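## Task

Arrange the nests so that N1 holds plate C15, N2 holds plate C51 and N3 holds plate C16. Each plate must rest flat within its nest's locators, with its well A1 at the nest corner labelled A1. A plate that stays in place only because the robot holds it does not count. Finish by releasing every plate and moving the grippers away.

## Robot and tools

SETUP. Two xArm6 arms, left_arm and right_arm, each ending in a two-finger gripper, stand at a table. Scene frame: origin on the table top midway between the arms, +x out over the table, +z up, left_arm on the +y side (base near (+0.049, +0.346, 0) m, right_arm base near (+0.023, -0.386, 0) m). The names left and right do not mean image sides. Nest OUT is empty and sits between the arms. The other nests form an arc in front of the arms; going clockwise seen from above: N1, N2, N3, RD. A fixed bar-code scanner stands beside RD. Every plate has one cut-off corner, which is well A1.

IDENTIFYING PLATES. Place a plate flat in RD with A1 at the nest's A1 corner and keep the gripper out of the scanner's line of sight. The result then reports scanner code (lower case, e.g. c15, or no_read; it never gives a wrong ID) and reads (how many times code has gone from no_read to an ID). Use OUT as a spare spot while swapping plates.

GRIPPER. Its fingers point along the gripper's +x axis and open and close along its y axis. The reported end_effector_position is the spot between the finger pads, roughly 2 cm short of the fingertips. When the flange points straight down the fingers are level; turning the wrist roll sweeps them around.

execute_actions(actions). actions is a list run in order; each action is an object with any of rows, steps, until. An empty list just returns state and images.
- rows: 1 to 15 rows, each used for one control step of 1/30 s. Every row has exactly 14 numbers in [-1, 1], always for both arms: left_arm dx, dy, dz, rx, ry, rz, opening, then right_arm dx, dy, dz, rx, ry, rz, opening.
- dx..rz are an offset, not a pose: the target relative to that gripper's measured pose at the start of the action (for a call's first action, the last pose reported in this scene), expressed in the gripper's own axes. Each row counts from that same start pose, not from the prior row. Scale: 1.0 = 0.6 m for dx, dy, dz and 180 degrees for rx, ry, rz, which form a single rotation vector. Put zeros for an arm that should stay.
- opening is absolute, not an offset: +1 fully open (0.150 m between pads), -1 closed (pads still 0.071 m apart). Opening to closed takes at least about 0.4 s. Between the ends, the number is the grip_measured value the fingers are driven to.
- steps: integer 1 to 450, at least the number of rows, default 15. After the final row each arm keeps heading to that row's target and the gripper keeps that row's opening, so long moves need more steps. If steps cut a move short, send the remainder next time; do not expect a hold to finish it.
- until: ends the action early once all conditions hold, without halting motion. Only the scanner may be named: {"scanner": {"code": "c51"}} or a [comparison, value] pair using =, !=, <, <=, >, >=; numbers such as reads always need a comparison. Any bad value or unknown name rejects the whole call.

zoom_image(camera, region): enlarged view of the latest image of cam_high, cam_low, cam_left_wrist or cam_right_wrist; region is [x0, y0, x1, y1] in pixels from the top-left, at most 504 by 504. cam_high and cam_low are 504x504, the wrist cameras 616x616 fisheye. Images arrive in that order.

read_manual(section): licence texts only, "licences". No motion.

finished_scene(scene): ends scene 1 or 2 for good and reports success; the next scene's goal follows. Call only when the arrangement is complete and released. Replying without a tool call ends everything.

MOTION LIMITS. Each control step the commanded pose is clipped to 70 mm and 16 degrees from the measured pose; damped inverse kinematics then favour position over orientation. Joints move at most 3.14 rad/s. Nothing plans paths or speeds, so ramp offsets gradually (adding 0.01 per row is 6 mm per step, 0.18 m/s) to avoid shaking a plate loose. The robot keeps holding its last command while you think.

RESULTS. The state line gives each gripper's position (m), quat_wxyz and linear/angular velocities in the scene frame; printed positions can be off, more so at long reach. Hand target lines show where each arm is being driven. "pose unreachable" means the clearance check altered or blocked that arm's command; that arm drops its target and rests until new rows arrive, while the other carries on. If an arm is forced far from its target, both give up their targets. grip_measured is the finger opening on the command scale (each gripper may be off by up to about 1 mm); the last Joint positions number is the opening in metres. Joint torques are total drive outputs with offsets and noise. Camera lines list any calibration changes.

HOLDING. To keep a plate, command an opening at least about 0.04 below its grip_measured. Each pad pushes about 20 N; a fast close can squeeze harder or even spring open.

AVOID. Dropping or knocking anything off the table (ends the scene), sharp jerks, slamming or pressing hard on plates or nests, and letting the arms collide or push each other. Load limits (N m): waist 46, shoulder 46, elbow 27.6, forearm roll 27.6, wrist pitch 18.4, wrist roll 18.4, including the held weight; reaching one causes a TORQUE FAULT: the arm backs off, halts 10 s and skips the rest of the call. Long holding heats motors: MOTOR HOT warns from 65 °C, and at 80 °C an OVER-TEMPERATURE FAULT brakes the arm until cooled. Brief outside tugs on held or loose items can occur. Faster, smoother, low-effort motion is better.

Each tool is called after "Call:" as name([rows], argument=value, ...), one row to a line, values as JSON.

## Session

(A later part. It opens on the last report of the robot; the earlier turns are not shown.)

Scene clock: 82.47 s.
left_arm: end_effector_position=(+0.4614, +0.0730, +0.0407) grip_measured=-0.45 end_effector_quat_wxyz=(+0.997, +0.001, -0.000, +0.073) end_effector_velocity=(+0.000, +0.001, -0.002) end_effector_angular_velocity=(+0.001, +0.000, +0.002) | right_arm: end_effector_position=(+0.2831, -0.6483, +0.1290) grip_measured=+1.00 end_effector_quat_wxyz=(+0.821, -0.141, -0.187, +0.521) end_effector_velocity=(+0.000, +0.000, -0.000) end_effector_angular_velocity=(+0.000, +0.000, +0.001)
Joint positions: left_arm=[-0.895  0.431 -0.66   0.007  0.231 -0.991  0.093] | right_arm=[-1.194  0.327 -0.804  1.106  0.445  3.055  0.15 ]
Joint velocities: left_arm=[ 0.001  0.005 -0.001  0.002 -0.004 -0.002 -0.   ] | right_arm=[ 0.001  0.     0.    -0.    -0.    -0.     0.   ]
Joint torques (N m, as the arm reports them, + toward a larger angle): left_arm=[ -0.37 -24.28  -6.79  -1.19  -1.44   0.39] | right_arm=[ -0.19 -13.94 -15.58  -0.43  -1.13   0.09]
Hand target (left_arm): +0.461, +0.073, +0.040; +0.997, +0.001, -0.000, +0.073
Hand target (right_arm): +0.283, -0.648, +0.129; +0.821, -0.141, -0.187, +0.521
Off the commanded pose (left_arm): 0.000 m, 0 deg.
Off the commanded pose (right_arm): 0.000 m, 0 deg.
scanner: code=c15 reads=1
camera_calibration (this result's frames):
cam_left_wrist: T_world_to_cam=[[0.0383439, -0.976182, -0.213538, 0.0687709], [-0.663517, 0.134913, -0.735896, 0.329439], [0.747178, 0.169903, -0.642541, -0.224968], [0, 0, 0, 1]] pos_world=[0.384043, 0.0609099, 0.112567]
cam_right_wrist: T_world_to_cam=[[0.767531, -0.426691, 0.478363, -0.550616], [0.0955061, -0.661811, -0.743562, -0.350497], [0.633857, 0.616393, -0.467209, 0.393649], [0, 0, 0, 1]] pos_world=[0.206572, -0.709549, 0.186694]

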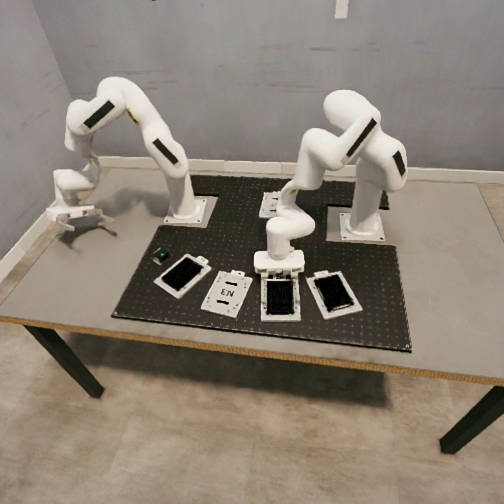

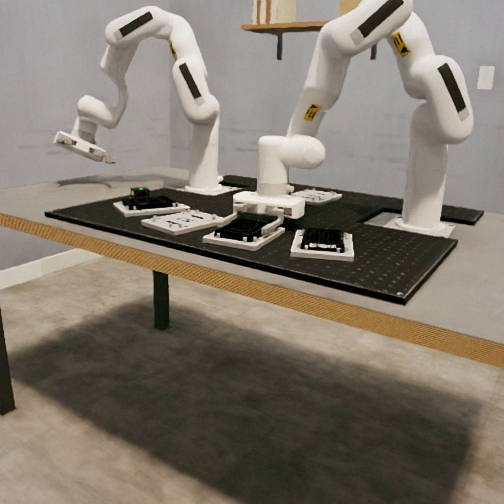

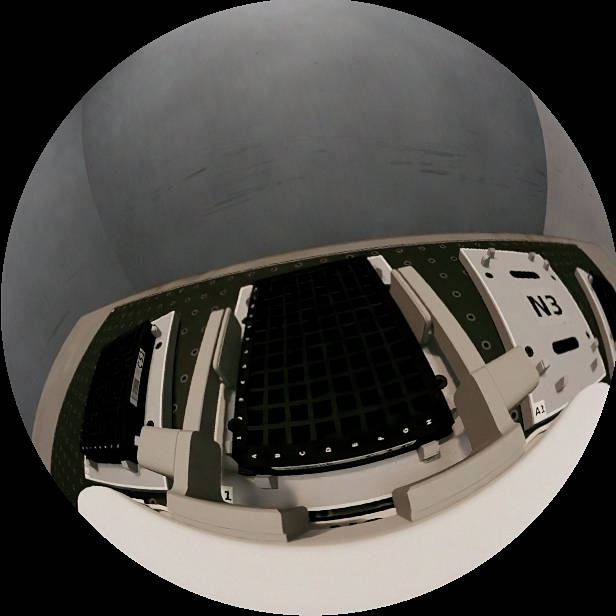

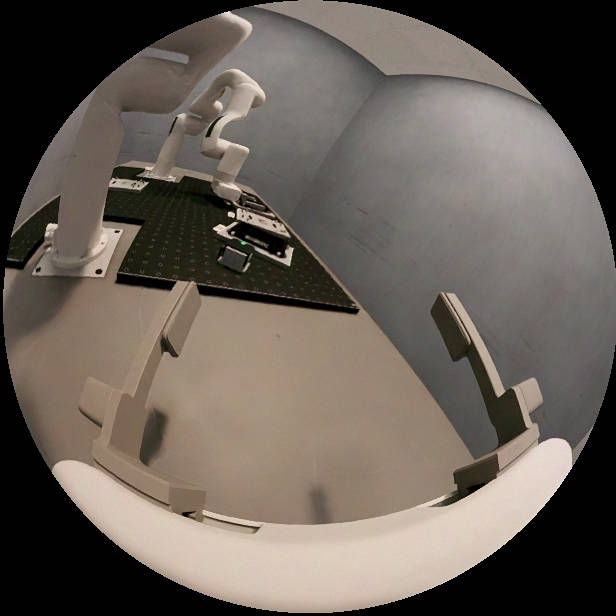

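Call:
execute_actions([
  {"rows":[[0,-0.001,-0.0007,0,0,0,-0.5,0,0,0,0,0,0,1],[0,-0.001,-0.0007,0,0,0,-0.54,0,0,0,0,0,0,1],[0,-0.001,-0.0007,0,0,0,-0.58,0,0,0,0,0,0,1],[0,-0.001,-0.0007,0,0,0,-0.6,0,0,0,0,0,0,1],[0,-0.001,-0.0007,0,0,0,-0.62,0,0,0,0,0,0,1],[0,-0.001,-0.0007,0,0,0,-0.64,0,0,0,0,0,0,1],[0,-0.001,-0.0007,0,0,0,-0.66,0,0,0,0,0,0,1],[0,-0.001,-0.0007,0,0,0,-0.68,0,0,0,0,0,0,1],[0,-0.001,-0.0007,0,0,0,-0.71,0,0,0,0,0,0,1],[0,-0.001,-0.0007,0,0,0,-0.74,0,0,0,0,0,0,1],[0,-0.001,-0.0007,0,0,0,-0.78,0,0,0,0,0,0,1]],"steps":15},
  {"rows":[[0,0,0.003,0,0,0,-0.78,0,0,0,0,0,0,1],[0,0,0.007,0,0,0,-0.78,0,0,0,0,0,0,1],[0,0,0.012,0,0,0,-0.78,0,0,0,0,0,0,1],[0,0,0.017,0,0,0,-0.78,0,0,0,0,0,0,1],[0,0,0.022,0,0,0,-0.78,0,0,0,0,0,0,1],[0,0,0.027,0,0,0,-0.78,0,0,0,0,0,0,1],[0,0,0.03,0,0,0,-0.78,0,0,0,0,0,0,1]],"steps":17},
  {"rows":[[-0.001,-0.004,0.003,0,0,-0.001,-0.78,0,0,0,0,0,0,1],[-0.002,-0.014,0.006,0,0,-0.005,-0.78,0,0,0,0,0,0,1],[-0.005,-0.03,0.008,0,0,-0.01,-0.78,0,0,0,0,0,0,1],[-0.008,-0.051,0.01,0,0,-0.017,-0.78,0,0,0,0,0,0,1],[-0.012,-0.075,0.01,0,0,-0.024,-0.78,0,0,0,0,0,0,1],[-0.016,-0.102,0.01,0,0,-0.033,-0.78,0,0,0,0,0,0,1],[-0.021,-0.13,0.01,0,0,-0.042,-0.78,0,0,0,0,0,0,1],[-0.025,-0.159,0.01,0,0,-0.052,-0.78,0,0,0,0,0,0,1],[-0.03,-0.187,0.01,0,0,-0.061,-0.78,0,0,0,0,0,0,1],[-0.034,-0.214,0.01,0,0,-0.07,-0.78,0,0,0,0,0,0,1],[-0.038,-0.238,0.01,0,0,-0.077,-0.78,0,0,0,0,0,0,1],[-0.041,-0.259,0.008,0,0,-0.084,-0.78,0,0,0,0,0,0,1],[-0.044,-0.275,0.004,0,0,-0.089,-0.78,0,0,0,0,0,0,1],[-0.0456,-0.286,0,0,0,-0.093,-0.78,0,0,0,0,0,0,1],[-0.0462,-0.2893,-0.005,0,0,-0.094,-0.78,0,0,0,0,0,0,1]],"steps":33},
])

Call:
zoom_image(camera="cam_left_wrist", region=[190, 240, 490, 520])

Call:
zoom_image(camera="cam_left_wrist", region=[220, 400, 470, 520])

Scene clock: 89.30 s.
left_arm: end_effector_position=(+0.4593, -0.1031, +0.0544) grip_measured=-0.66 end_effector_quat_wxyz=(+0.997, +0.001, -0.000, -0.074) end_effector_velocity=(+0.000, -0.002, -0.001) end_effector_angular_velocity=(+0.001, +0.001, -0.002) | right_arm: end_effector_position=(+0.2831, -0.6483, +0.1290) grip_measured=+1.00 end_effector_quat_wxyz=(+0.821, -0.141, -0.187, +0.521) end_effector_velocity=(+0.000, -0.000, +0.000) end_effector_angular_velocity=(+0.000, -0.000, -0.000)
Joint positions: left_arm=[-1.076  0.594 -1.058  0.003  0.465 -0.872  0.085] | right_arm=[-1.194  0.327 -0.804  1.106  0.445  3.055  0.15 ]
Joint velocities: left_arm=[-0.001  0.006 -0.008 -0.001  0.003  0.001 -0.   ] | right_arm=[-0. -0.  0.  0. -0.  0.  0.]
Joint torques (N m, as the arm reports them, + toward a larger angle): left_arm=[ -0.63 -30.35  -9.14  -1.03  -1.93   0.28] | right_arm=[ -1.06 -13.19 -15.41  -0.61  -1.16   0.36]
Hand target (left_arm): +0.459, -0.103, +0.054; +0.997, +0.001, +0.000, -0.074
Hand target (right_arm): +0.283, -0.648, +0.129; +0.821, -0.141, -0.187, +0.521
Off the commanded pose (left_arm): 0.000 m, 0 deg.
Off the commanded pose (right_arm): 0.000 m, 0 deg.
scanner: code=c15 reads=1
camera_calibration (this result's frames):
cam_left_wrist: T_world_to_cam=[[-0.247201, -0.945143, -0.213531, 0.0342742], [-0.596255, 0.322084, -0.735351, 0.350232], [0.763787, -0.0544608, -0.643166, -0.215496], [0, 0, 0, 1]] pos_world=[0.381893, -0.0921462, 0.126262]
cam_right_wrist: T_world_to_cam=[[0.767531, -0.426691, 0.478363, -0.550616], [0.0955062, -0.661811, -0.743562, -0.350497], [0.633857, 0.616393, -0.467209, 0.393649], [0, 0, 0, 1]] pos_world=[0.206572, -0.709549, 0.186694]

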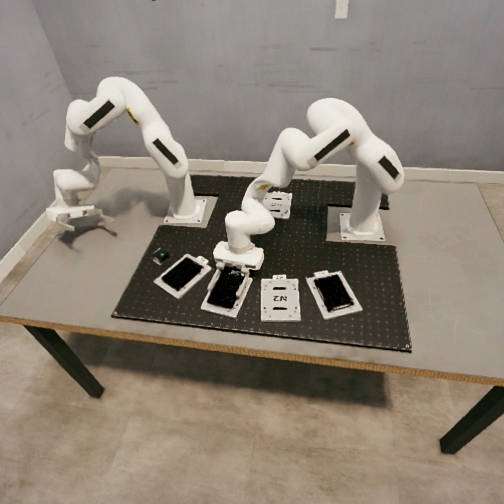

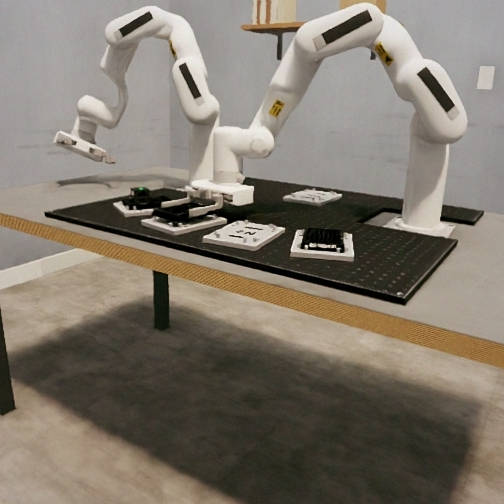

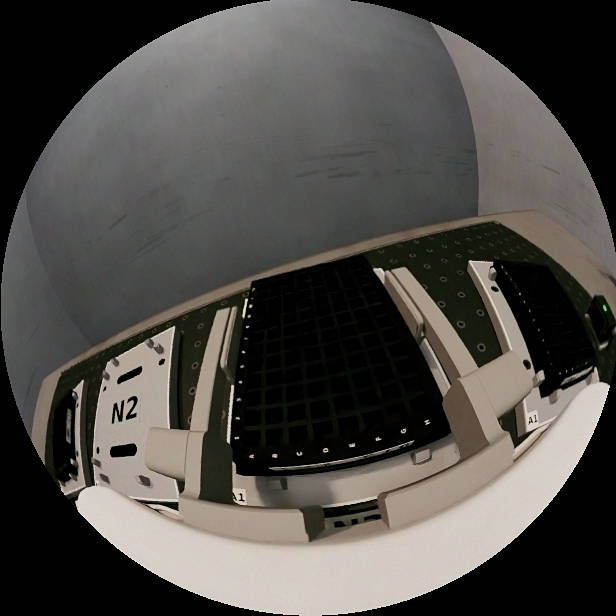

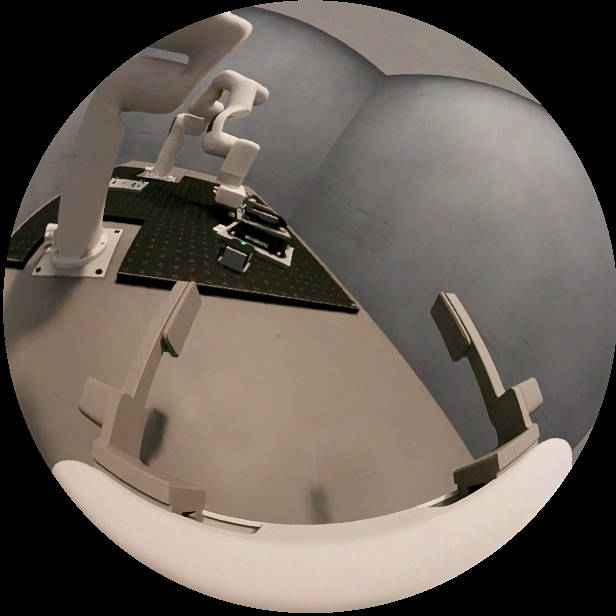

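Region (190, 240, 490, 520) of cam_left_wrist's 616x616 image, scaled by 1.680, with more detail than that image has; it fills the top 470 rows of this view, and the rest is white.

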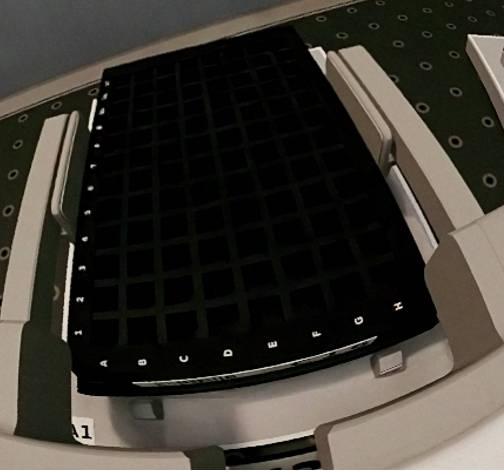

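Region (220, 400, 470, 520) of cam_left_wrist's 616x616 image, scaled by 2.016, with more detail than that image has; it fills the top 242 rows of this view, and the rest is white.

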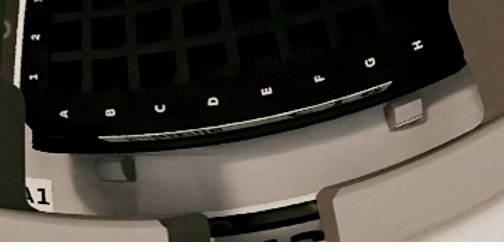

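Call:
execute_actions([
  {"rows":[[0.0008,-0.0007,-0.002,0,0,0,-0.78,0,0,0,0,0,0,1],[0.0008,-0.0007,-0.0045,0,0,0,-0.78,0,0,0,0,0,0,1],[0.0008,-0.0007,-0.007,0,0,0,-0.78,0,0,0,0,0,0,1],[0.0008,-0.0007,-0.0095,0,0,0,-0.78,0,0,0,0,0,0,1],[0.0008,-0.0007,-0.012,0,0,0,-0.78,0,0,0,0,0,0,1],[0.0008,-0.0007,-0.0145,0,0,0,-0.78,0,0,0,0,0,0,1],[0.0008,-0.0007,-0.017,0,0,0,-0.78,0,0,0,0,0,0,1],[0.0008,-0.0007,-0.0195,0,0,0,-0.78,0,0,0,0,0,0,1],[0.0008,-0.0007,-0.0215,0,0,0,-0.78,0,0,0,0,0,0,1]],"steps":19},
])

Call:
zoom_image(camera="cam_left_wrist", region=[190, 240, 490, 500])

Call:
zoom_image(camera="cam_low", region=[140, 180, 240, 240])

Scene clock: 91.80 s.
left_arm: end_effector_position=(+0.4597, -0.1035, +0.0417) grip_measured=-0.66 end_effector_quat_wxyz=(+0.997, +0.001, -0.000, -0.074) end_effector_velocity=(+0.001, -0.000, -0.001) end_effector_angular_velocity=(-0.002, -0.001, +0.001) | right_arm: end_effector_position=(+0.2831, -0.6483, +0.1290) grip_measured=+1.00 end_effector_quat_wxyz=(+0.821, -0.141, -0.187, +0.521) end_effector_velocity=(-0.000, -0.000, -0.000) end_effector_angular_velocity=(-0.000, +0.000, -0.000)
Joint positions: left_arm=[-1.076  0.63  -1.069  0.003  0.441 -0.872  0.085] | right_arm=[-1.194  0.327 -0.804  1.106  0.445  3.055  0.15 ]
Joint velocities: left_arm=[ 0.001  0.003 -0.001 -0.001 -0.003  0.001 -0.   ] | right_arm=[-0.     0.    -0.    -0.001 -0.     0.     0.   ]
Joint torques (N m, as the arm reports them, + toward a larger angle): left_arm=[ -1.47 -31.1   -8.37  -0.8   -1.85   0.07] | right_arm=[ -0.13 -13.81 -15.43  -0.79  -0.79   0.5 ]
Hand target (left_arm): +0.460, -0.104, +0.041; +0.997, +0.001, +0.000, -0.074
Hand target (right_arm): +0.283, -0.648, +0.129; +0.821, -0.141, -0.187, +0.521
Off the commanded pose (left_arm): 0.000 m, 0 deg.
Off the commanded pose (right_arm): 0.000 m, 0 deg.
scanner: code=c15 reads=1
camera_calibration (this result's frames):
cam_left_wrist: T_world_to_cam=[[-0.247139, -0.945176, -0.213459, 0.0312286], [-0.596295, 0.32199, -0.73536, 0.341272], [0.763776, -0.0544522, -0.64318, -0.223992], [0, 0, 0, 1]] pos_world=[0.382297, -0.0925666, 0.113557]
cam_right_wrist: T_world_to_cam=[[0.767531, -0.426691, 0.478363, -0.550616], [0.0955062, -0.661811, -0.743562, -0.350498], [0.633857, 0.616393, -0.467209, 0.393649], [0, 0, 0, 1]] pos_world=[0.206572, -0.709549, 0.186694]

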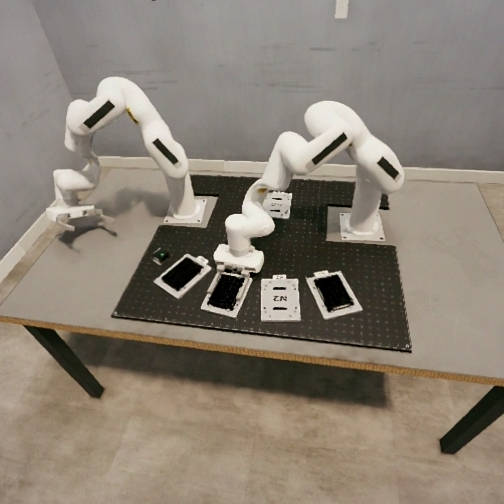

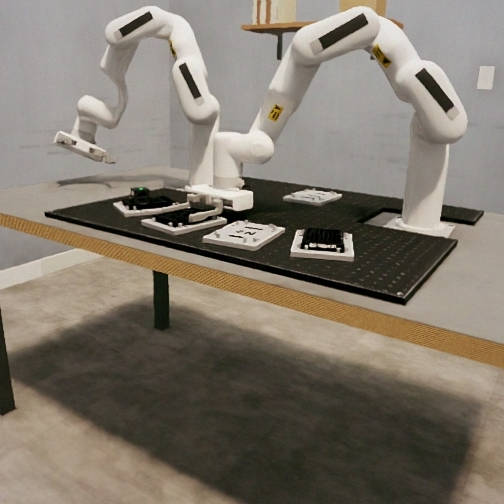

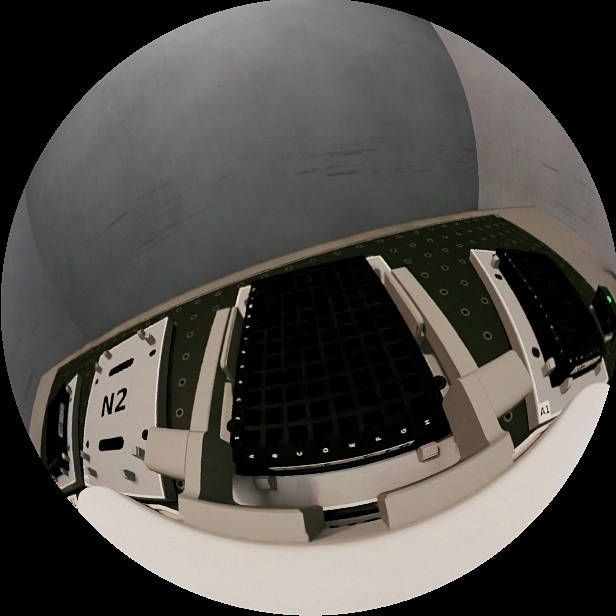

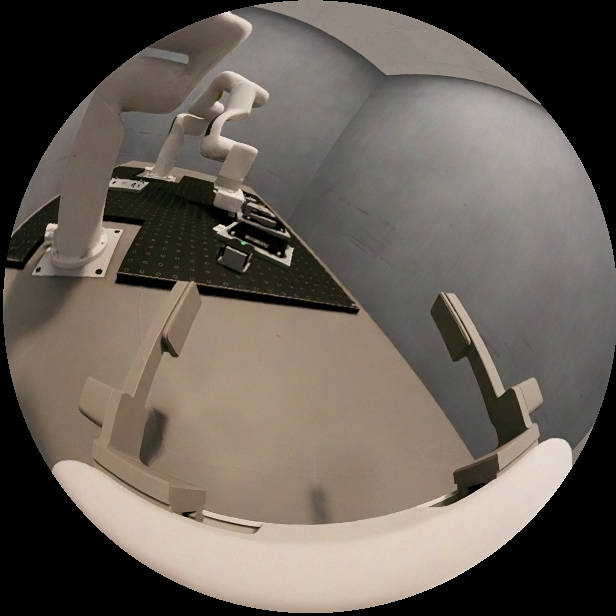

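Region (190, 240, 490, 500) of cam_left_wrist's 616x616 image, scaled by 1.680, with more detail than that image has; it fills the top 437 rows of this view, and the rest is white.

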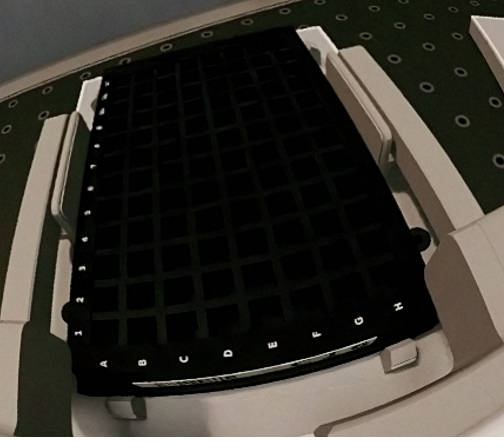

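Region (140, 180, 240, 240) of cam_low's 504x504 image, scaled by 5.040, with more detail than that image has; it fills the top 302 rows of this view, and the rest is white.

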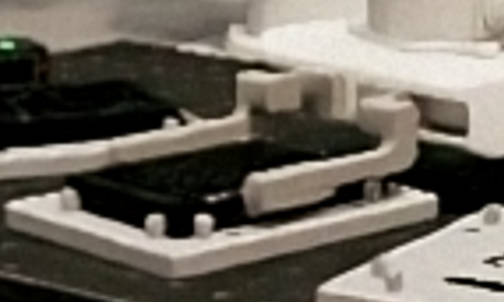

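Call:
execute_actions([
  {"rows":[[0,0,-0.0007,0,0,0,-0.7,0,0,0,0,0,0,1],[0,0,-0.0007,0,0,0,-0.64,0,0,0,0,0,0,1],[0,0,-0.0007,0,0,0,-0.58,0,0,0,0,0,0,1],[0,0,-0.0007,0,0,0,-0.52,0,0,0,0,0,0,1],[0,0,-0.0007,0,0,0,-0.45,0,0,0,0,0,0,1],[0,0,-0.0007,0,0,0,-0.45,0,0,0,0,0,0,1],[0,0,0.005,0,0,0,-0.45,0,0,0,0,0,0,1],[0,0,0.015,0,0,0,-0.45,0,0,0,0,0,0,1],[0,0,0.025,0,0,0,-0.45,0,0,0,0,0,0,1],[0,0,0.035,0,0,0,-0.45,0,0,0,0,0,0,1]],"steps":20},
  {"rows":[[-0.002,0.007,0,0,0,0.002,-0.45,0,0,0,0,0,0,1],[-0.007,0.027,0,0,0,0.009,-0.45,0,0,0,0,0,0,1],[-0.016,0.058,0,0,0,0.019,-0.45,0,0,0,0,0,0,1],[-0.027,0.098,0,0,0,0.032,-0.45,0,0,0,0,0,0,1],[-0.039,0.145,0,0,0,0.047,-0.45,0,0,0,0,0,0,1],[-0.053,0.196,0,0,0,0.065,-0.45,0,0,0,0,0,0,1],[-0.068,0.251,0,0,0,0.082,-0.45,0,0,0,0,0,0,1],[-0.083,0.307,0,0,0,0.1,-0.45,0,0,0,0,0,0,1],[-0.151,0.558,-0.016,0,0,0.1833,-0.45,0,0,0,0,0,0,1]],"steps":45},
])

Call:
zoom_image(camera="cam_left_wrist", region=[190, 240, 490, 520])

Call:
zoom_image(camera="cam_left_wrist", region=[220, 400, 470, 520])

Scene clock: 105.83 s.
left_arm: end_effector_position=(+0.4517, +0.1451, +0.0720) grip_measured=-0.45 end_effector_quat_wxyz=(+0.979, -0.031, -0.023, +0.198) end_effector_velocity=(-0.000, +0.000, -0.000) end_effector_angular_velocity=(+0.000, +0.001, +0.002) | right_arm: end_effector_position=(+0.2831, -0.6483, +0.1290) grip_measured=+1.00 end_effector_quat_wxyz=(+0.821, -0.141, -0.187, +0.521) end_effector_velocity=(+0.000, +0.000, +0.000) end_effector_angular_velocity=(+0.001, -0.001, -0.001)
Joint positions: left_arm=[-0.827  0.29  -0.514  0.02   0.147 -1.188  0.093] | right_arm=[-1.194  0.327 -0.804  1.106  0.445  3.055  0.15 ]
Joint velocities: left_arm=[-0.     0.001 -0.    -0.002  0.    -0.     0.   ] | right_arm=[ 0.    -0.     0.     0.001  0.     0.     0.   ]
Joint torques (N m, as the arm reports them, + toward a larger angle): left_arm=[ -1.43 -20.97  -7.02  -0.82  -2.05   0.16] | right_arm=[ -0.24 -13.1  -15.61  -0.51  -1.04   0.4 ]
Hand target (left_arm): +0.452, +0.145, +0.072; +0.979, -0.031, -0.023, +0.198
Hand target (right_arm): +0.283, -0.648, +0.129; +0.821, -0.141, -0.187, +0.521
Off the commanded pose (left_arm): 0.103 m, 5 deg.
Off the commanded pose (right_arm): 0.000 m, 0 deg.
TORQUE FAULT: the external load on joint 3 (elbow) of the left arm reached its load limit, and that arm stopped for 10 seconds. A torque fault stops only its own arm. That arm's remaining commands of this call were not run. Joint 3 (elbow) of that arm moved back by up to 3 degrees. That arm holds there, with its grip as last carried out, and accepts commands again: back off and push less far. That arm stops again, at the same cost, whenever a joint's load reaches its limit.
scanner: code=c15 reads=1
camera_calibration (this result's frames):
cam_left_wrist: T_world_to_cam=[[0.291662, -0.945129, -0.147187, 0.0225325], [-0.633185, -0.0754349, -0.770316, 0.355549], [0.716945, 0.317869, -0.620443, -0.219288], [0, 0, 0, 1]] pos_world=[0.375773, 0.117822, 0.141146]
cam_right_wrist: T_world_to_cam=[[0.767531, -0.426691, 0.478363, -0.550616], [0.0955064, -0.661811, -0.743562, -0.350497], [0.633857, 0.616393, -0.467209, 0.393649], [0, 0, 0, 1]] pos_world=[0.206572, -0.709549, 0.186694]

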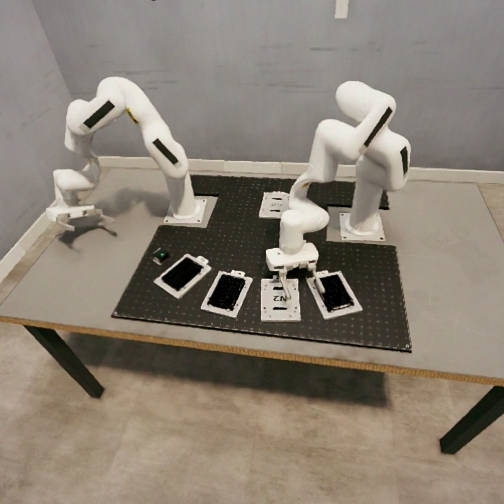

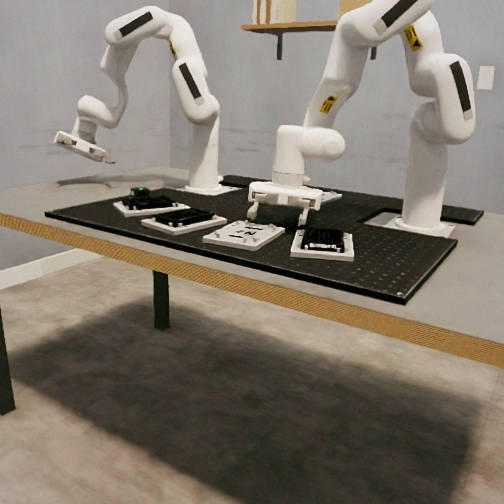

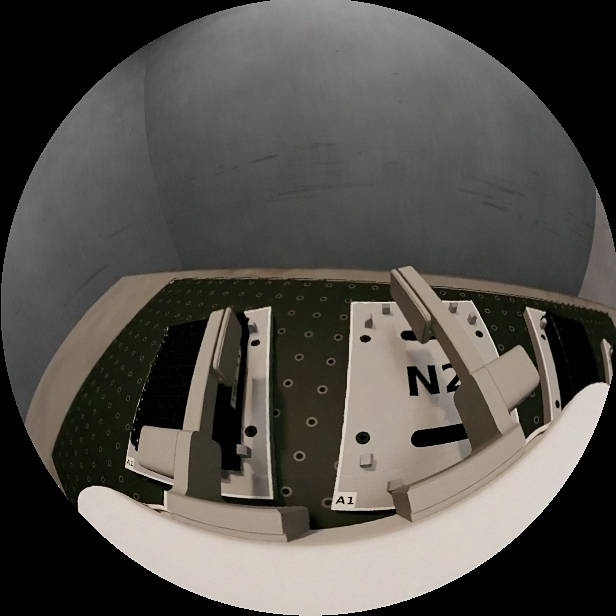

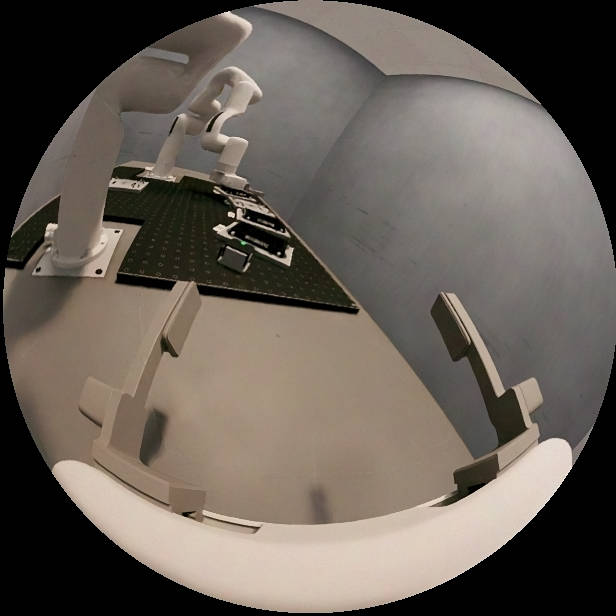

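Region (190, 240, 490, 520) of cam_left_wrist's 616x616 image, scaled by 1.680, with more detail than that image has; it fills the top 470 rows of this view, and the rest is white.

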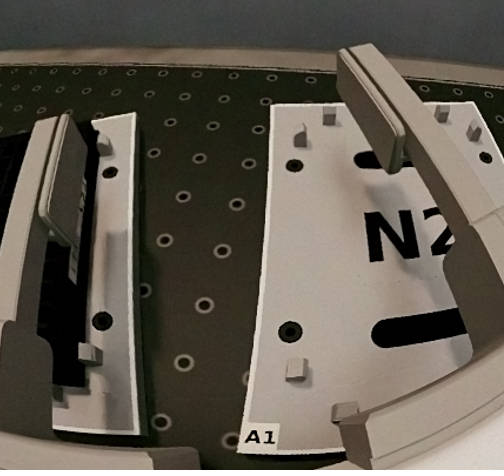

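Region (220, 400, 470, 520) of cam_left_wrist's 616x616 image, scaled by 2.016, with more detail than that image has; it fills the top 242 rows of this view, and the rest is white.

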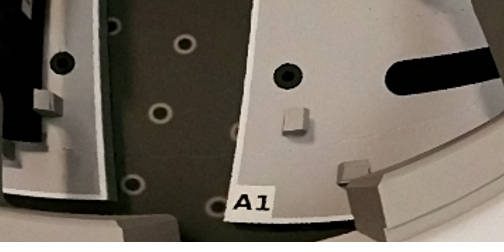

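Call:
execute_actions([
  {"rows":[[0,0,0.006,0.004,0.002,0.002,-0.45,0,0,0,0,0,0,1],[0,0,0.012,0.009,0.004,0.004,-0.45,0,0,0,0,0,0,1],[0,0,0.018,0.014,0.006,0.006,-0.45,0,0,0,0,0,0,1],[0,0,0.023,0.019,0.008,0.008,-0.45,0,0,0,0,0,0,1],[0,0,0.025,0.0224,0.0101,0.009,-0.45,0,0,0,0,0,0,1]],"steps":16},
  {"rows":[[0,0.002,0,0,0,0,-0.45,0,0,0,0,0,0,1],[0.001,0.008,0,0,0,0,-0.45,0,0,0,0,0,0,1],[0.002,0.017,0,0,0,0,-0.45,0,0,0,0,0,0,1],[0.003,0.029,0,0,0,0,-0.45,0,0,0,0,0,0,1],[0.005,0.043,0,0,0,0,-0.45,0,0,0,0,0,0,1],[0.007,0.058,0,0,0,0,-0.45,0,0,0,0,0,0,1],[0.009,0.075,0,0,0,0,-0.45,0,0,0,0,0,0,1],[0.01,0.091,0,0,0,0,-0.45,0,0,0,0,0,0,1],[0.012,0.108,0,0,0,0,-0.45,0,0,0,0,0,0,1],[0.014,0.123,0,0,0,0,-0.45,0,0,0,0,0,0,1],[0.016,0.137,0,0,0,0,-0.45,0,0,0,0,0,0,1],[0.017,0.149,0,0,0,0,-0.45,0,0,0,0,0,0,1],[0.018,0.158,0,0,0,0,-0.45,0,0,0,0,0,0,1],[0.019,0.164,0,0,0,0,-0.45,0,0,0,0,0,0,1],[0.019,0.166,0,0,0,0,-0.45,0,0,0,0,0,0,1]],"steps":27},
])

Scene clock: 109.47 s.
left_arm: end_effector_position=(+0.4202, +0.2407, +0.0868) grip_measured=-0.45 end_effector_quat_wxyz=(+0.977, +0.000, -0.001, +0.212) end_effector_velocity=(-0.002, +0.005, -0.000) end_effector_angular_velocity=(-0.004, +0.005, -0.001) | right_arm: end_effector_position=(+0.2831, -0.6483, +0.1290) grip_measured=+1.00 end_effector_quat_wxyz=(+0.821, -0.141, -0.187, +0.521) end_effector_velocity=(-0.000, +0.000, -0.000) end_effector_angular_velocity=(-0.000, +0.001, +0.001)
Joint positions: left_arm=[-0.672  0.028 -0.251  0.008  0.222 -1.049  0.093] | right_arm=[-1.194  0.327 -0.804  1.106  0.445  3.055  0.15 ]
Joint velocities: left_arm=[ 0.007 -0.016  0.016 -0.029  0.003  0.035  0.   ] | right_arm=[-0.     0.    -0.    -0.001 -0.    -0.     0.   ]
Joint torques (N m, as the arm reports them, + toward a larger angle): left_arm=[ -0.95 -15.38  -7.22  -0.86  -2.09   0.51] | right_arm=[ -0.05 -13.04 -16.18  -0.58  -1.19   0.51]
Hand target (left_arm): +0.420, +0.241, +0.087; +0.977, +0.000, -0.001, +0.212
Hand target (right_arm): +0.283, -0.648, +0.129; +0.821, -0.141, -0.187, +0.521
Off the commanded pose (left_arm): 0.001 m, 0 deg.
Off the commanded pose (right_arm): 0.000 m, 0 deg.
scanner: code=c15 reads=1
camera_calibration (this result's frames):
cam_left_wrist: T_world_to_cam=[[0.307752, -0.927565, -0.211924, 0.118932], [-0.673551, -0.0550697, -0.737087, 0.363436], [0.672025, 0.369581, -0.64171, -0.209629], [0, 0, 0, 1]] pos_world=[0.349067, 0.207807, 0.158567]
cam_right_wrist: T_world_to_cam=[[0.767531, -0.426691, 0.478363, -0.550616], [0.0955064, -0.661811, -0.743562, -0.350497], [0.633857, 0.616393, -0.467209, 0.393649], [0, 0, 0, 1]] pos_world=[0.206572, -0.709549, 0.186694]

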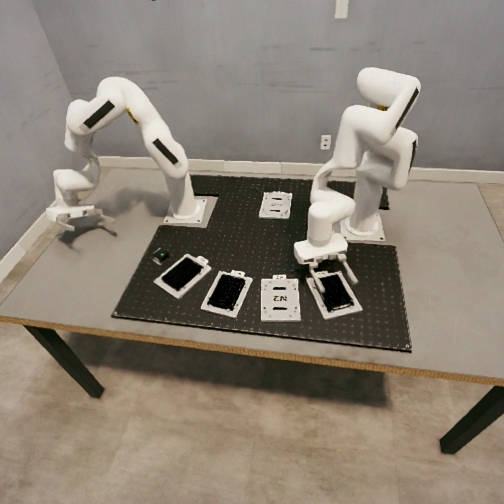

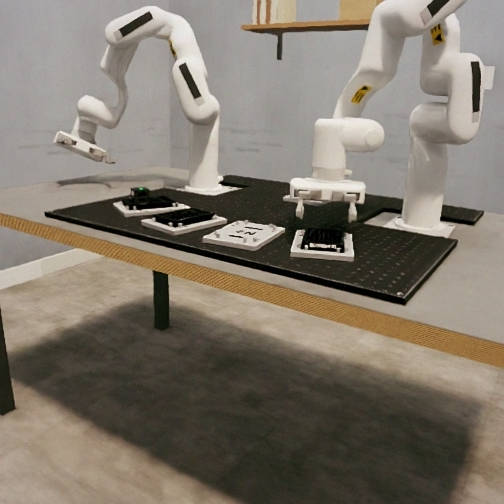

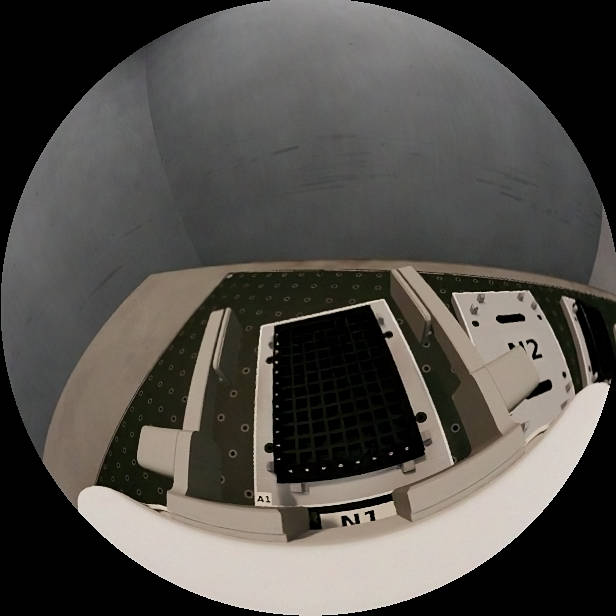

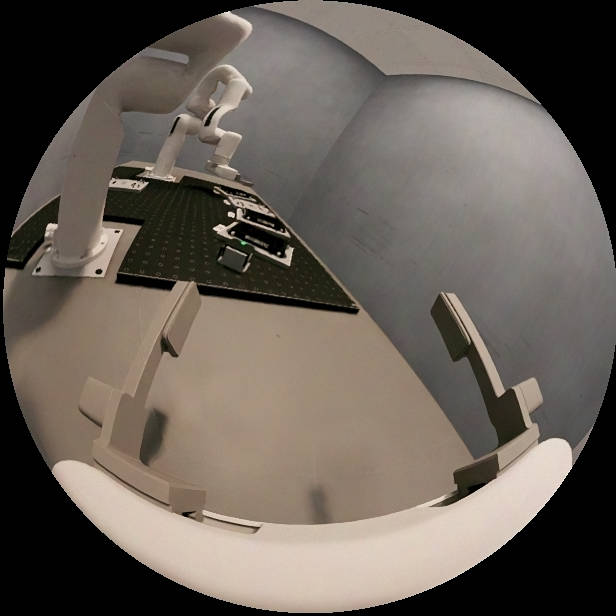

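Call:
execute_actions([
  {"rows":[[0,0,-0.005,0,0,0,-0.45,0,0,0,0,0,0,1],[0,0,-0.013,0,0,0,-0.45,0,0,0,0,0,0,1],[0,0,-0.023,0,0,0,-0.45,0,0,0,0,0,0,1],[0,0,-0.033,0,0,0,-0.45,0,0,0,0,0,0,1],[0,0,-0.043,0,0.0005,0,-0.45,0,0,0,0,0,0,1],[0,0,-0.051,0,0.0005,0,-0.45,0,0,0,0,0,0,1],[0,0,-0.0563,0,0.0005,0,-0.45,0,0,0,0,0,0,1]],"steps":21},
])

Call:
zoom_image(camera="cam_left_wrist", region=[190, 240, 490, 520])

Call:
zoom_image(camera="cam_left_wrist", region=[220, 400, 470, 520])

Scene clock: 111.47 s.
left_arm: end_effector_position=(+0.4202, +0.2407, +0.0533) grip_measured=-0.45 end_effector_quat_wxyz=(+0.977, -0.000, -0.000, +0.212) end_effector_velocity=(+0.001, +0.001, -0.002) end_effector_angular_velocity=(-0.001, -0.002, +0.003) | right_arm: end_effector_position=(+0.2831, -0.6483, +0.1290) grip_measured=+1.00 end_effector_quat_wxyz=(+0.821, -0.141, -0.187, +0.521) end_effector_velocity=(+0.000, +0.000, +0.000) end_effector_angular_velocity=(+0.000, -0.000, +0.000)
Joint positions: left_arm=[-0.673  0.2   -0.278  0.     0.078 -1.043  0.093] | right_arm=[-1.194  0.327 -0.804  1.106  0.445  3.055  0.15 ]
Joint velocities: left_arm=[ 0.004  0.011 -0.003  0.008 -0.011 -0.007 -0.   ] | right_arm=[ 0. -0.  0. -0.  0.  0.  0.]
Joint torques (N m, as the arm reports them, + toward a larger angle): left_arm=[ -1.24 -17.64  -5.89  -1.17  -2.06   0.11] | right_arm=[ -0.18 -13.39 -15.34  -0.43  -1.05   0.49]
Hand target (left_arm): +0.420, +0.241, +0.053; +0.977, +0.000, -0.000, +0.212
Hand target (right_arm): +0.283, -0.648, +0.129; +0.821, -0.141, -0.187, +0.521
Off the commanded pose (left_arm): 0.000 m, 0 deg.
Off the commanded pose (right_arm): 0.000 m, 0 deg.
scanner: code=c15 reads=1
camera_calibration (this result's frames):
cam_left_wrist: T_world_to_cam=[[0.307419, -0.927834, -0.211231, 0.111979], [-0.674562, -0.0559224, -0.736097, 0.339332], [0.671163, 0.368778, -0.643073, -0.230505], [0, 0, 0, 1]] pos_world=[0.349182, 0.207879, 0.125204]
cam_right_wrist: T_world_to_cam=[[0.767531, -0.426691, 0.478363, -0.550616], [0.0955065, -0.661811, -0.743562, -0.350497], [0.633857, 0.616393, -0.467209, 0.393649], [0, 0, 0, 1]] pos_world=[0.206572, -0.709549, 0.186694]

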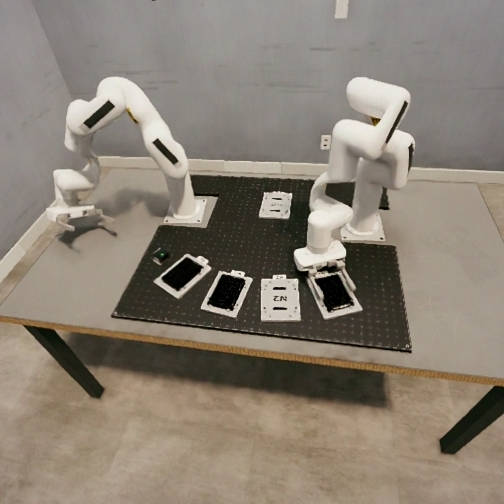

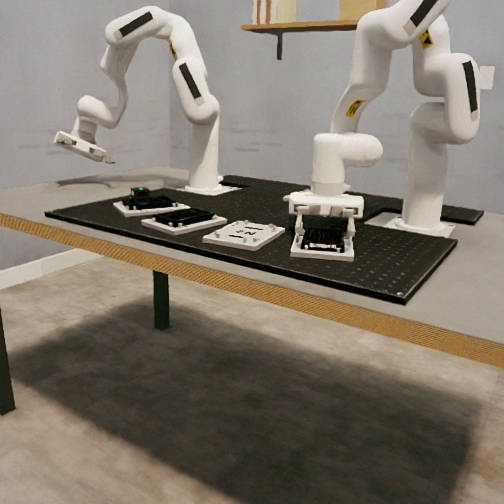

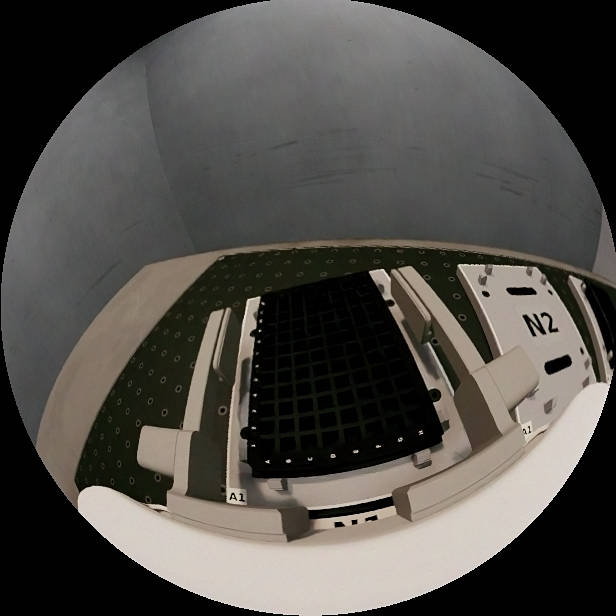

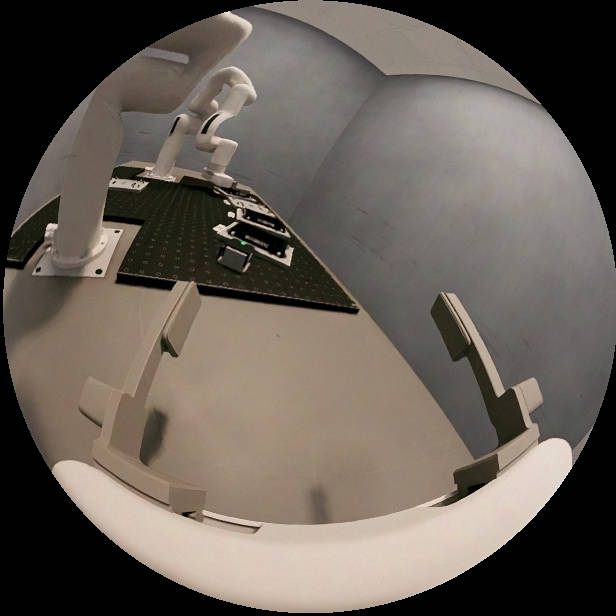

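Region (190, 240, 490, 520) of cam_left_wrist's 616x616 image, scaled by 1.680, with more detail than that image has; it fills the top 470 rows of this view, and the rest is white.

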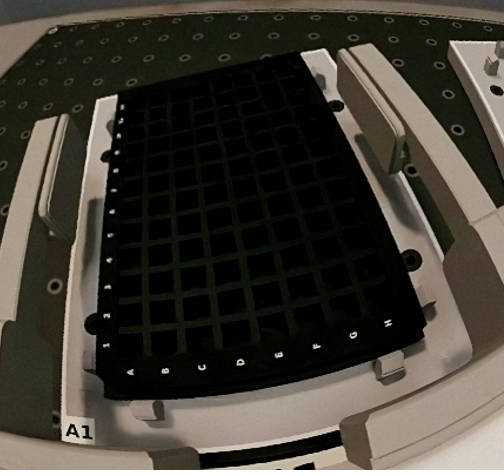

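Region (220, 400, 470, 520) of cam_left_wrist's 616x616 image, scaled by 2.016, with more detail than that image has; it fills the top 242 rows of this view, and the rest is white.

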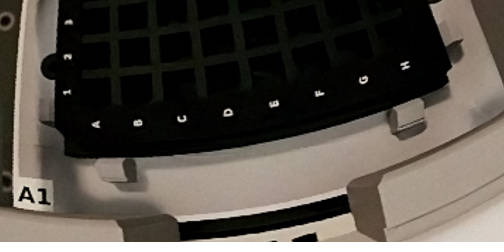

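Call:
execute_actions([
  {"rows":[[-0.001,-0.0018,-0.001,0,0,-0.004,-0.45,0,0,0,0,0,0,1],[-0.001,-0.0018,-0.003,0,0,-0.004,-0.45,0,0,0,0,0,0,1],[-0.001,-0.0018,-0.006,0,0,-0.004,-0.45,0,0,0,0,0,0,1],[-0.001,-0.0018,-0.009,0,0,-0.004,-0.45,0,0,0,0,0,0,1],[-0.001,-0.0018,-0.012,0,0,-0.004,-0.45,0,0,0,0,0,0,1],[-0.001,-0.0018,-0.015,0,0,-0.004,-0.45,0,0,0,0,0,0,1],[-0.001,-0.0018,-0.018,0,0,-0.004,-0.45,0,0,0,0,0,0,1],[-0.001,-0.0018,-0.0205,0,0,-0.004,-0.45,0,0,0,0,0,0,1],[-0.001,-0.0018,-0.022,0,0,-0.004,-0.45,0,0,0,0,0,0,1]],"steps":20},
])

Call:
zoom_image(camera="cam_left_wrist", region=[190, 240, 490, 500])

Call:
zoom_image(camera="cam_low", region=[275, 195, 375, 265])

Scene clock: 113.87 s.
left_arm: end_effector_position=(+0.4201, +0.2395, +0.0403) grip_measured=-0.45 end_effector_quat_wxyz=(+0.979, -0.000, -0.000, +0.206) end_effector_velocity=(-0.000, -0.000, -0.001) end_effector_angular_velocity=(-0.000, +0.000, -0.001) | right_arm: end_effector_position=(+0.2831, -0.6483, +0.1290) grip_measured=+1.00 end_effector_quat_wxyz=(+0.821, -0.141, -0.187, +0.521) end_effector_velocity=(-0.000, +0.000, +0.000) end_effector_angular_velocity=(-0.000, +0.000, +0.001)
Joint positions: left_arm=[-0.673  0.267 -0.29   0.001  0.023 -1.031  0.093] | right_arm=[-1.194  0.327 -0.804  1.106  0.445  3.055  0.15 ]
Joint velocities: left_arm=[-0.001  0.007 -0.001 -0.003 -0.006  0.003  0.   ] | right_arm=[-0.    -0.    -0.    -0.001  0.     0.     0.   ]
Joint torques (N m, as the arm reports them, + toward a larger angle): left_arm=[ -1.23 -18.05  -4.74  -0.57  -1.91   0.41] | right_arm=[ -0.44 -13.43 -15.54  -0.86  -1.06   0.45]
Hand target (left_arm): +0.420, +0.239, +0.040; +0.979, -0.000, -0.000, +0.206
Hand target (right_arm): +0.283, -0.648, +0.129; +0.821, -0.141, -0.187, +0.521
Off the commanded pose (left_arm): 0.000 m, 0 deg.
Off the commanded pose (right_arm): 0.000 m, 0 deg.
scanner: code=c15 reads=1
camera_calibration (this result's frames):
cam_left_wrist: T_world_to_cam=[[0.295792, -0.931637, -0.21109, 0.113878], [-0.675094, -0.0475322, -0.736199, 0.327826], [0.675837, 0.360268, -0.643002, -0.238286], [0, 0, 0, 1]] pos_world=[0.348671, 0.207522, 0.112166]
cam_right_wrist: T_world_to_cam=[[0.767531, -0.42669, 0.478364, -0.550616], [0.0955066, -0.661811, -0.743562, -0.350498], [0.633857, 0.616394, -0.467209, 0.393649], [0, 0, 0, 1]] pos_world=[0.206572, -0.709549, 0.186694]

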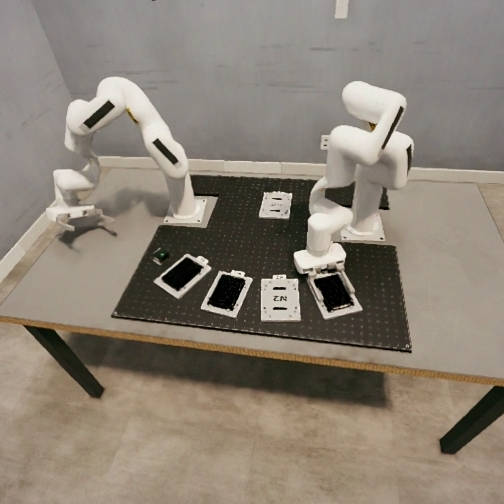

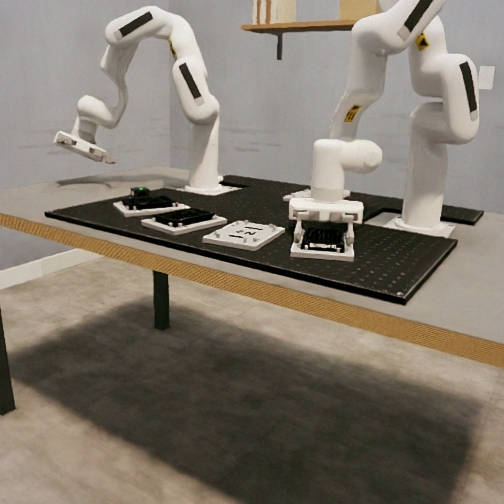

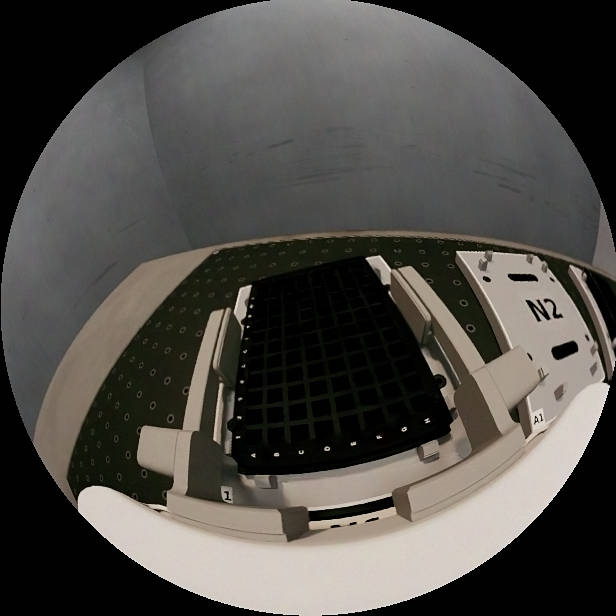

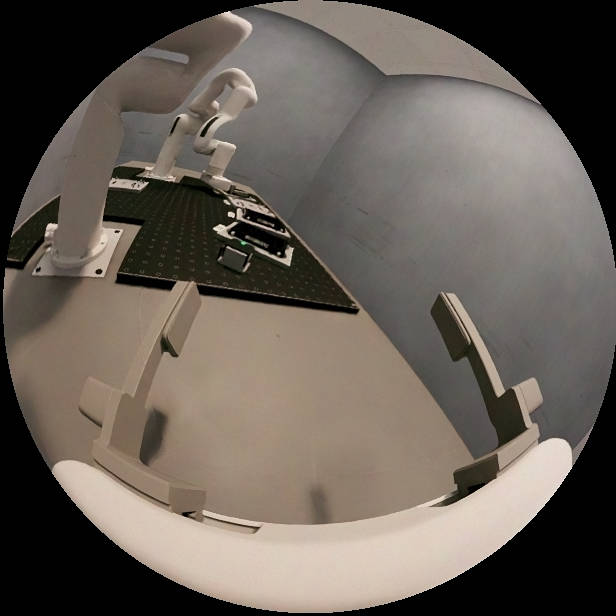

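Region (190, 240, 490, 500) of cam_left_wrist's 616x616 image, scaled by 1.680, with more detail than that image has; it fills the top 437 rows of this view, and the rest is white.

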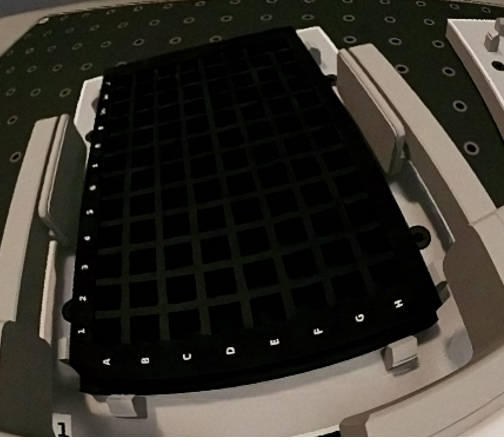

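Region (275, 195, 375, 265) of cam_low's 504x504 image, scaled by 5.040, with more detail than that image has; it fills the top 353 rows of this view, and the rest is white.

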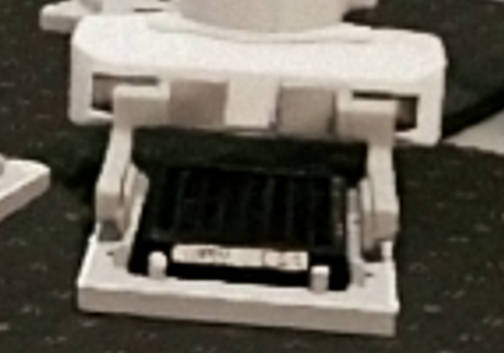

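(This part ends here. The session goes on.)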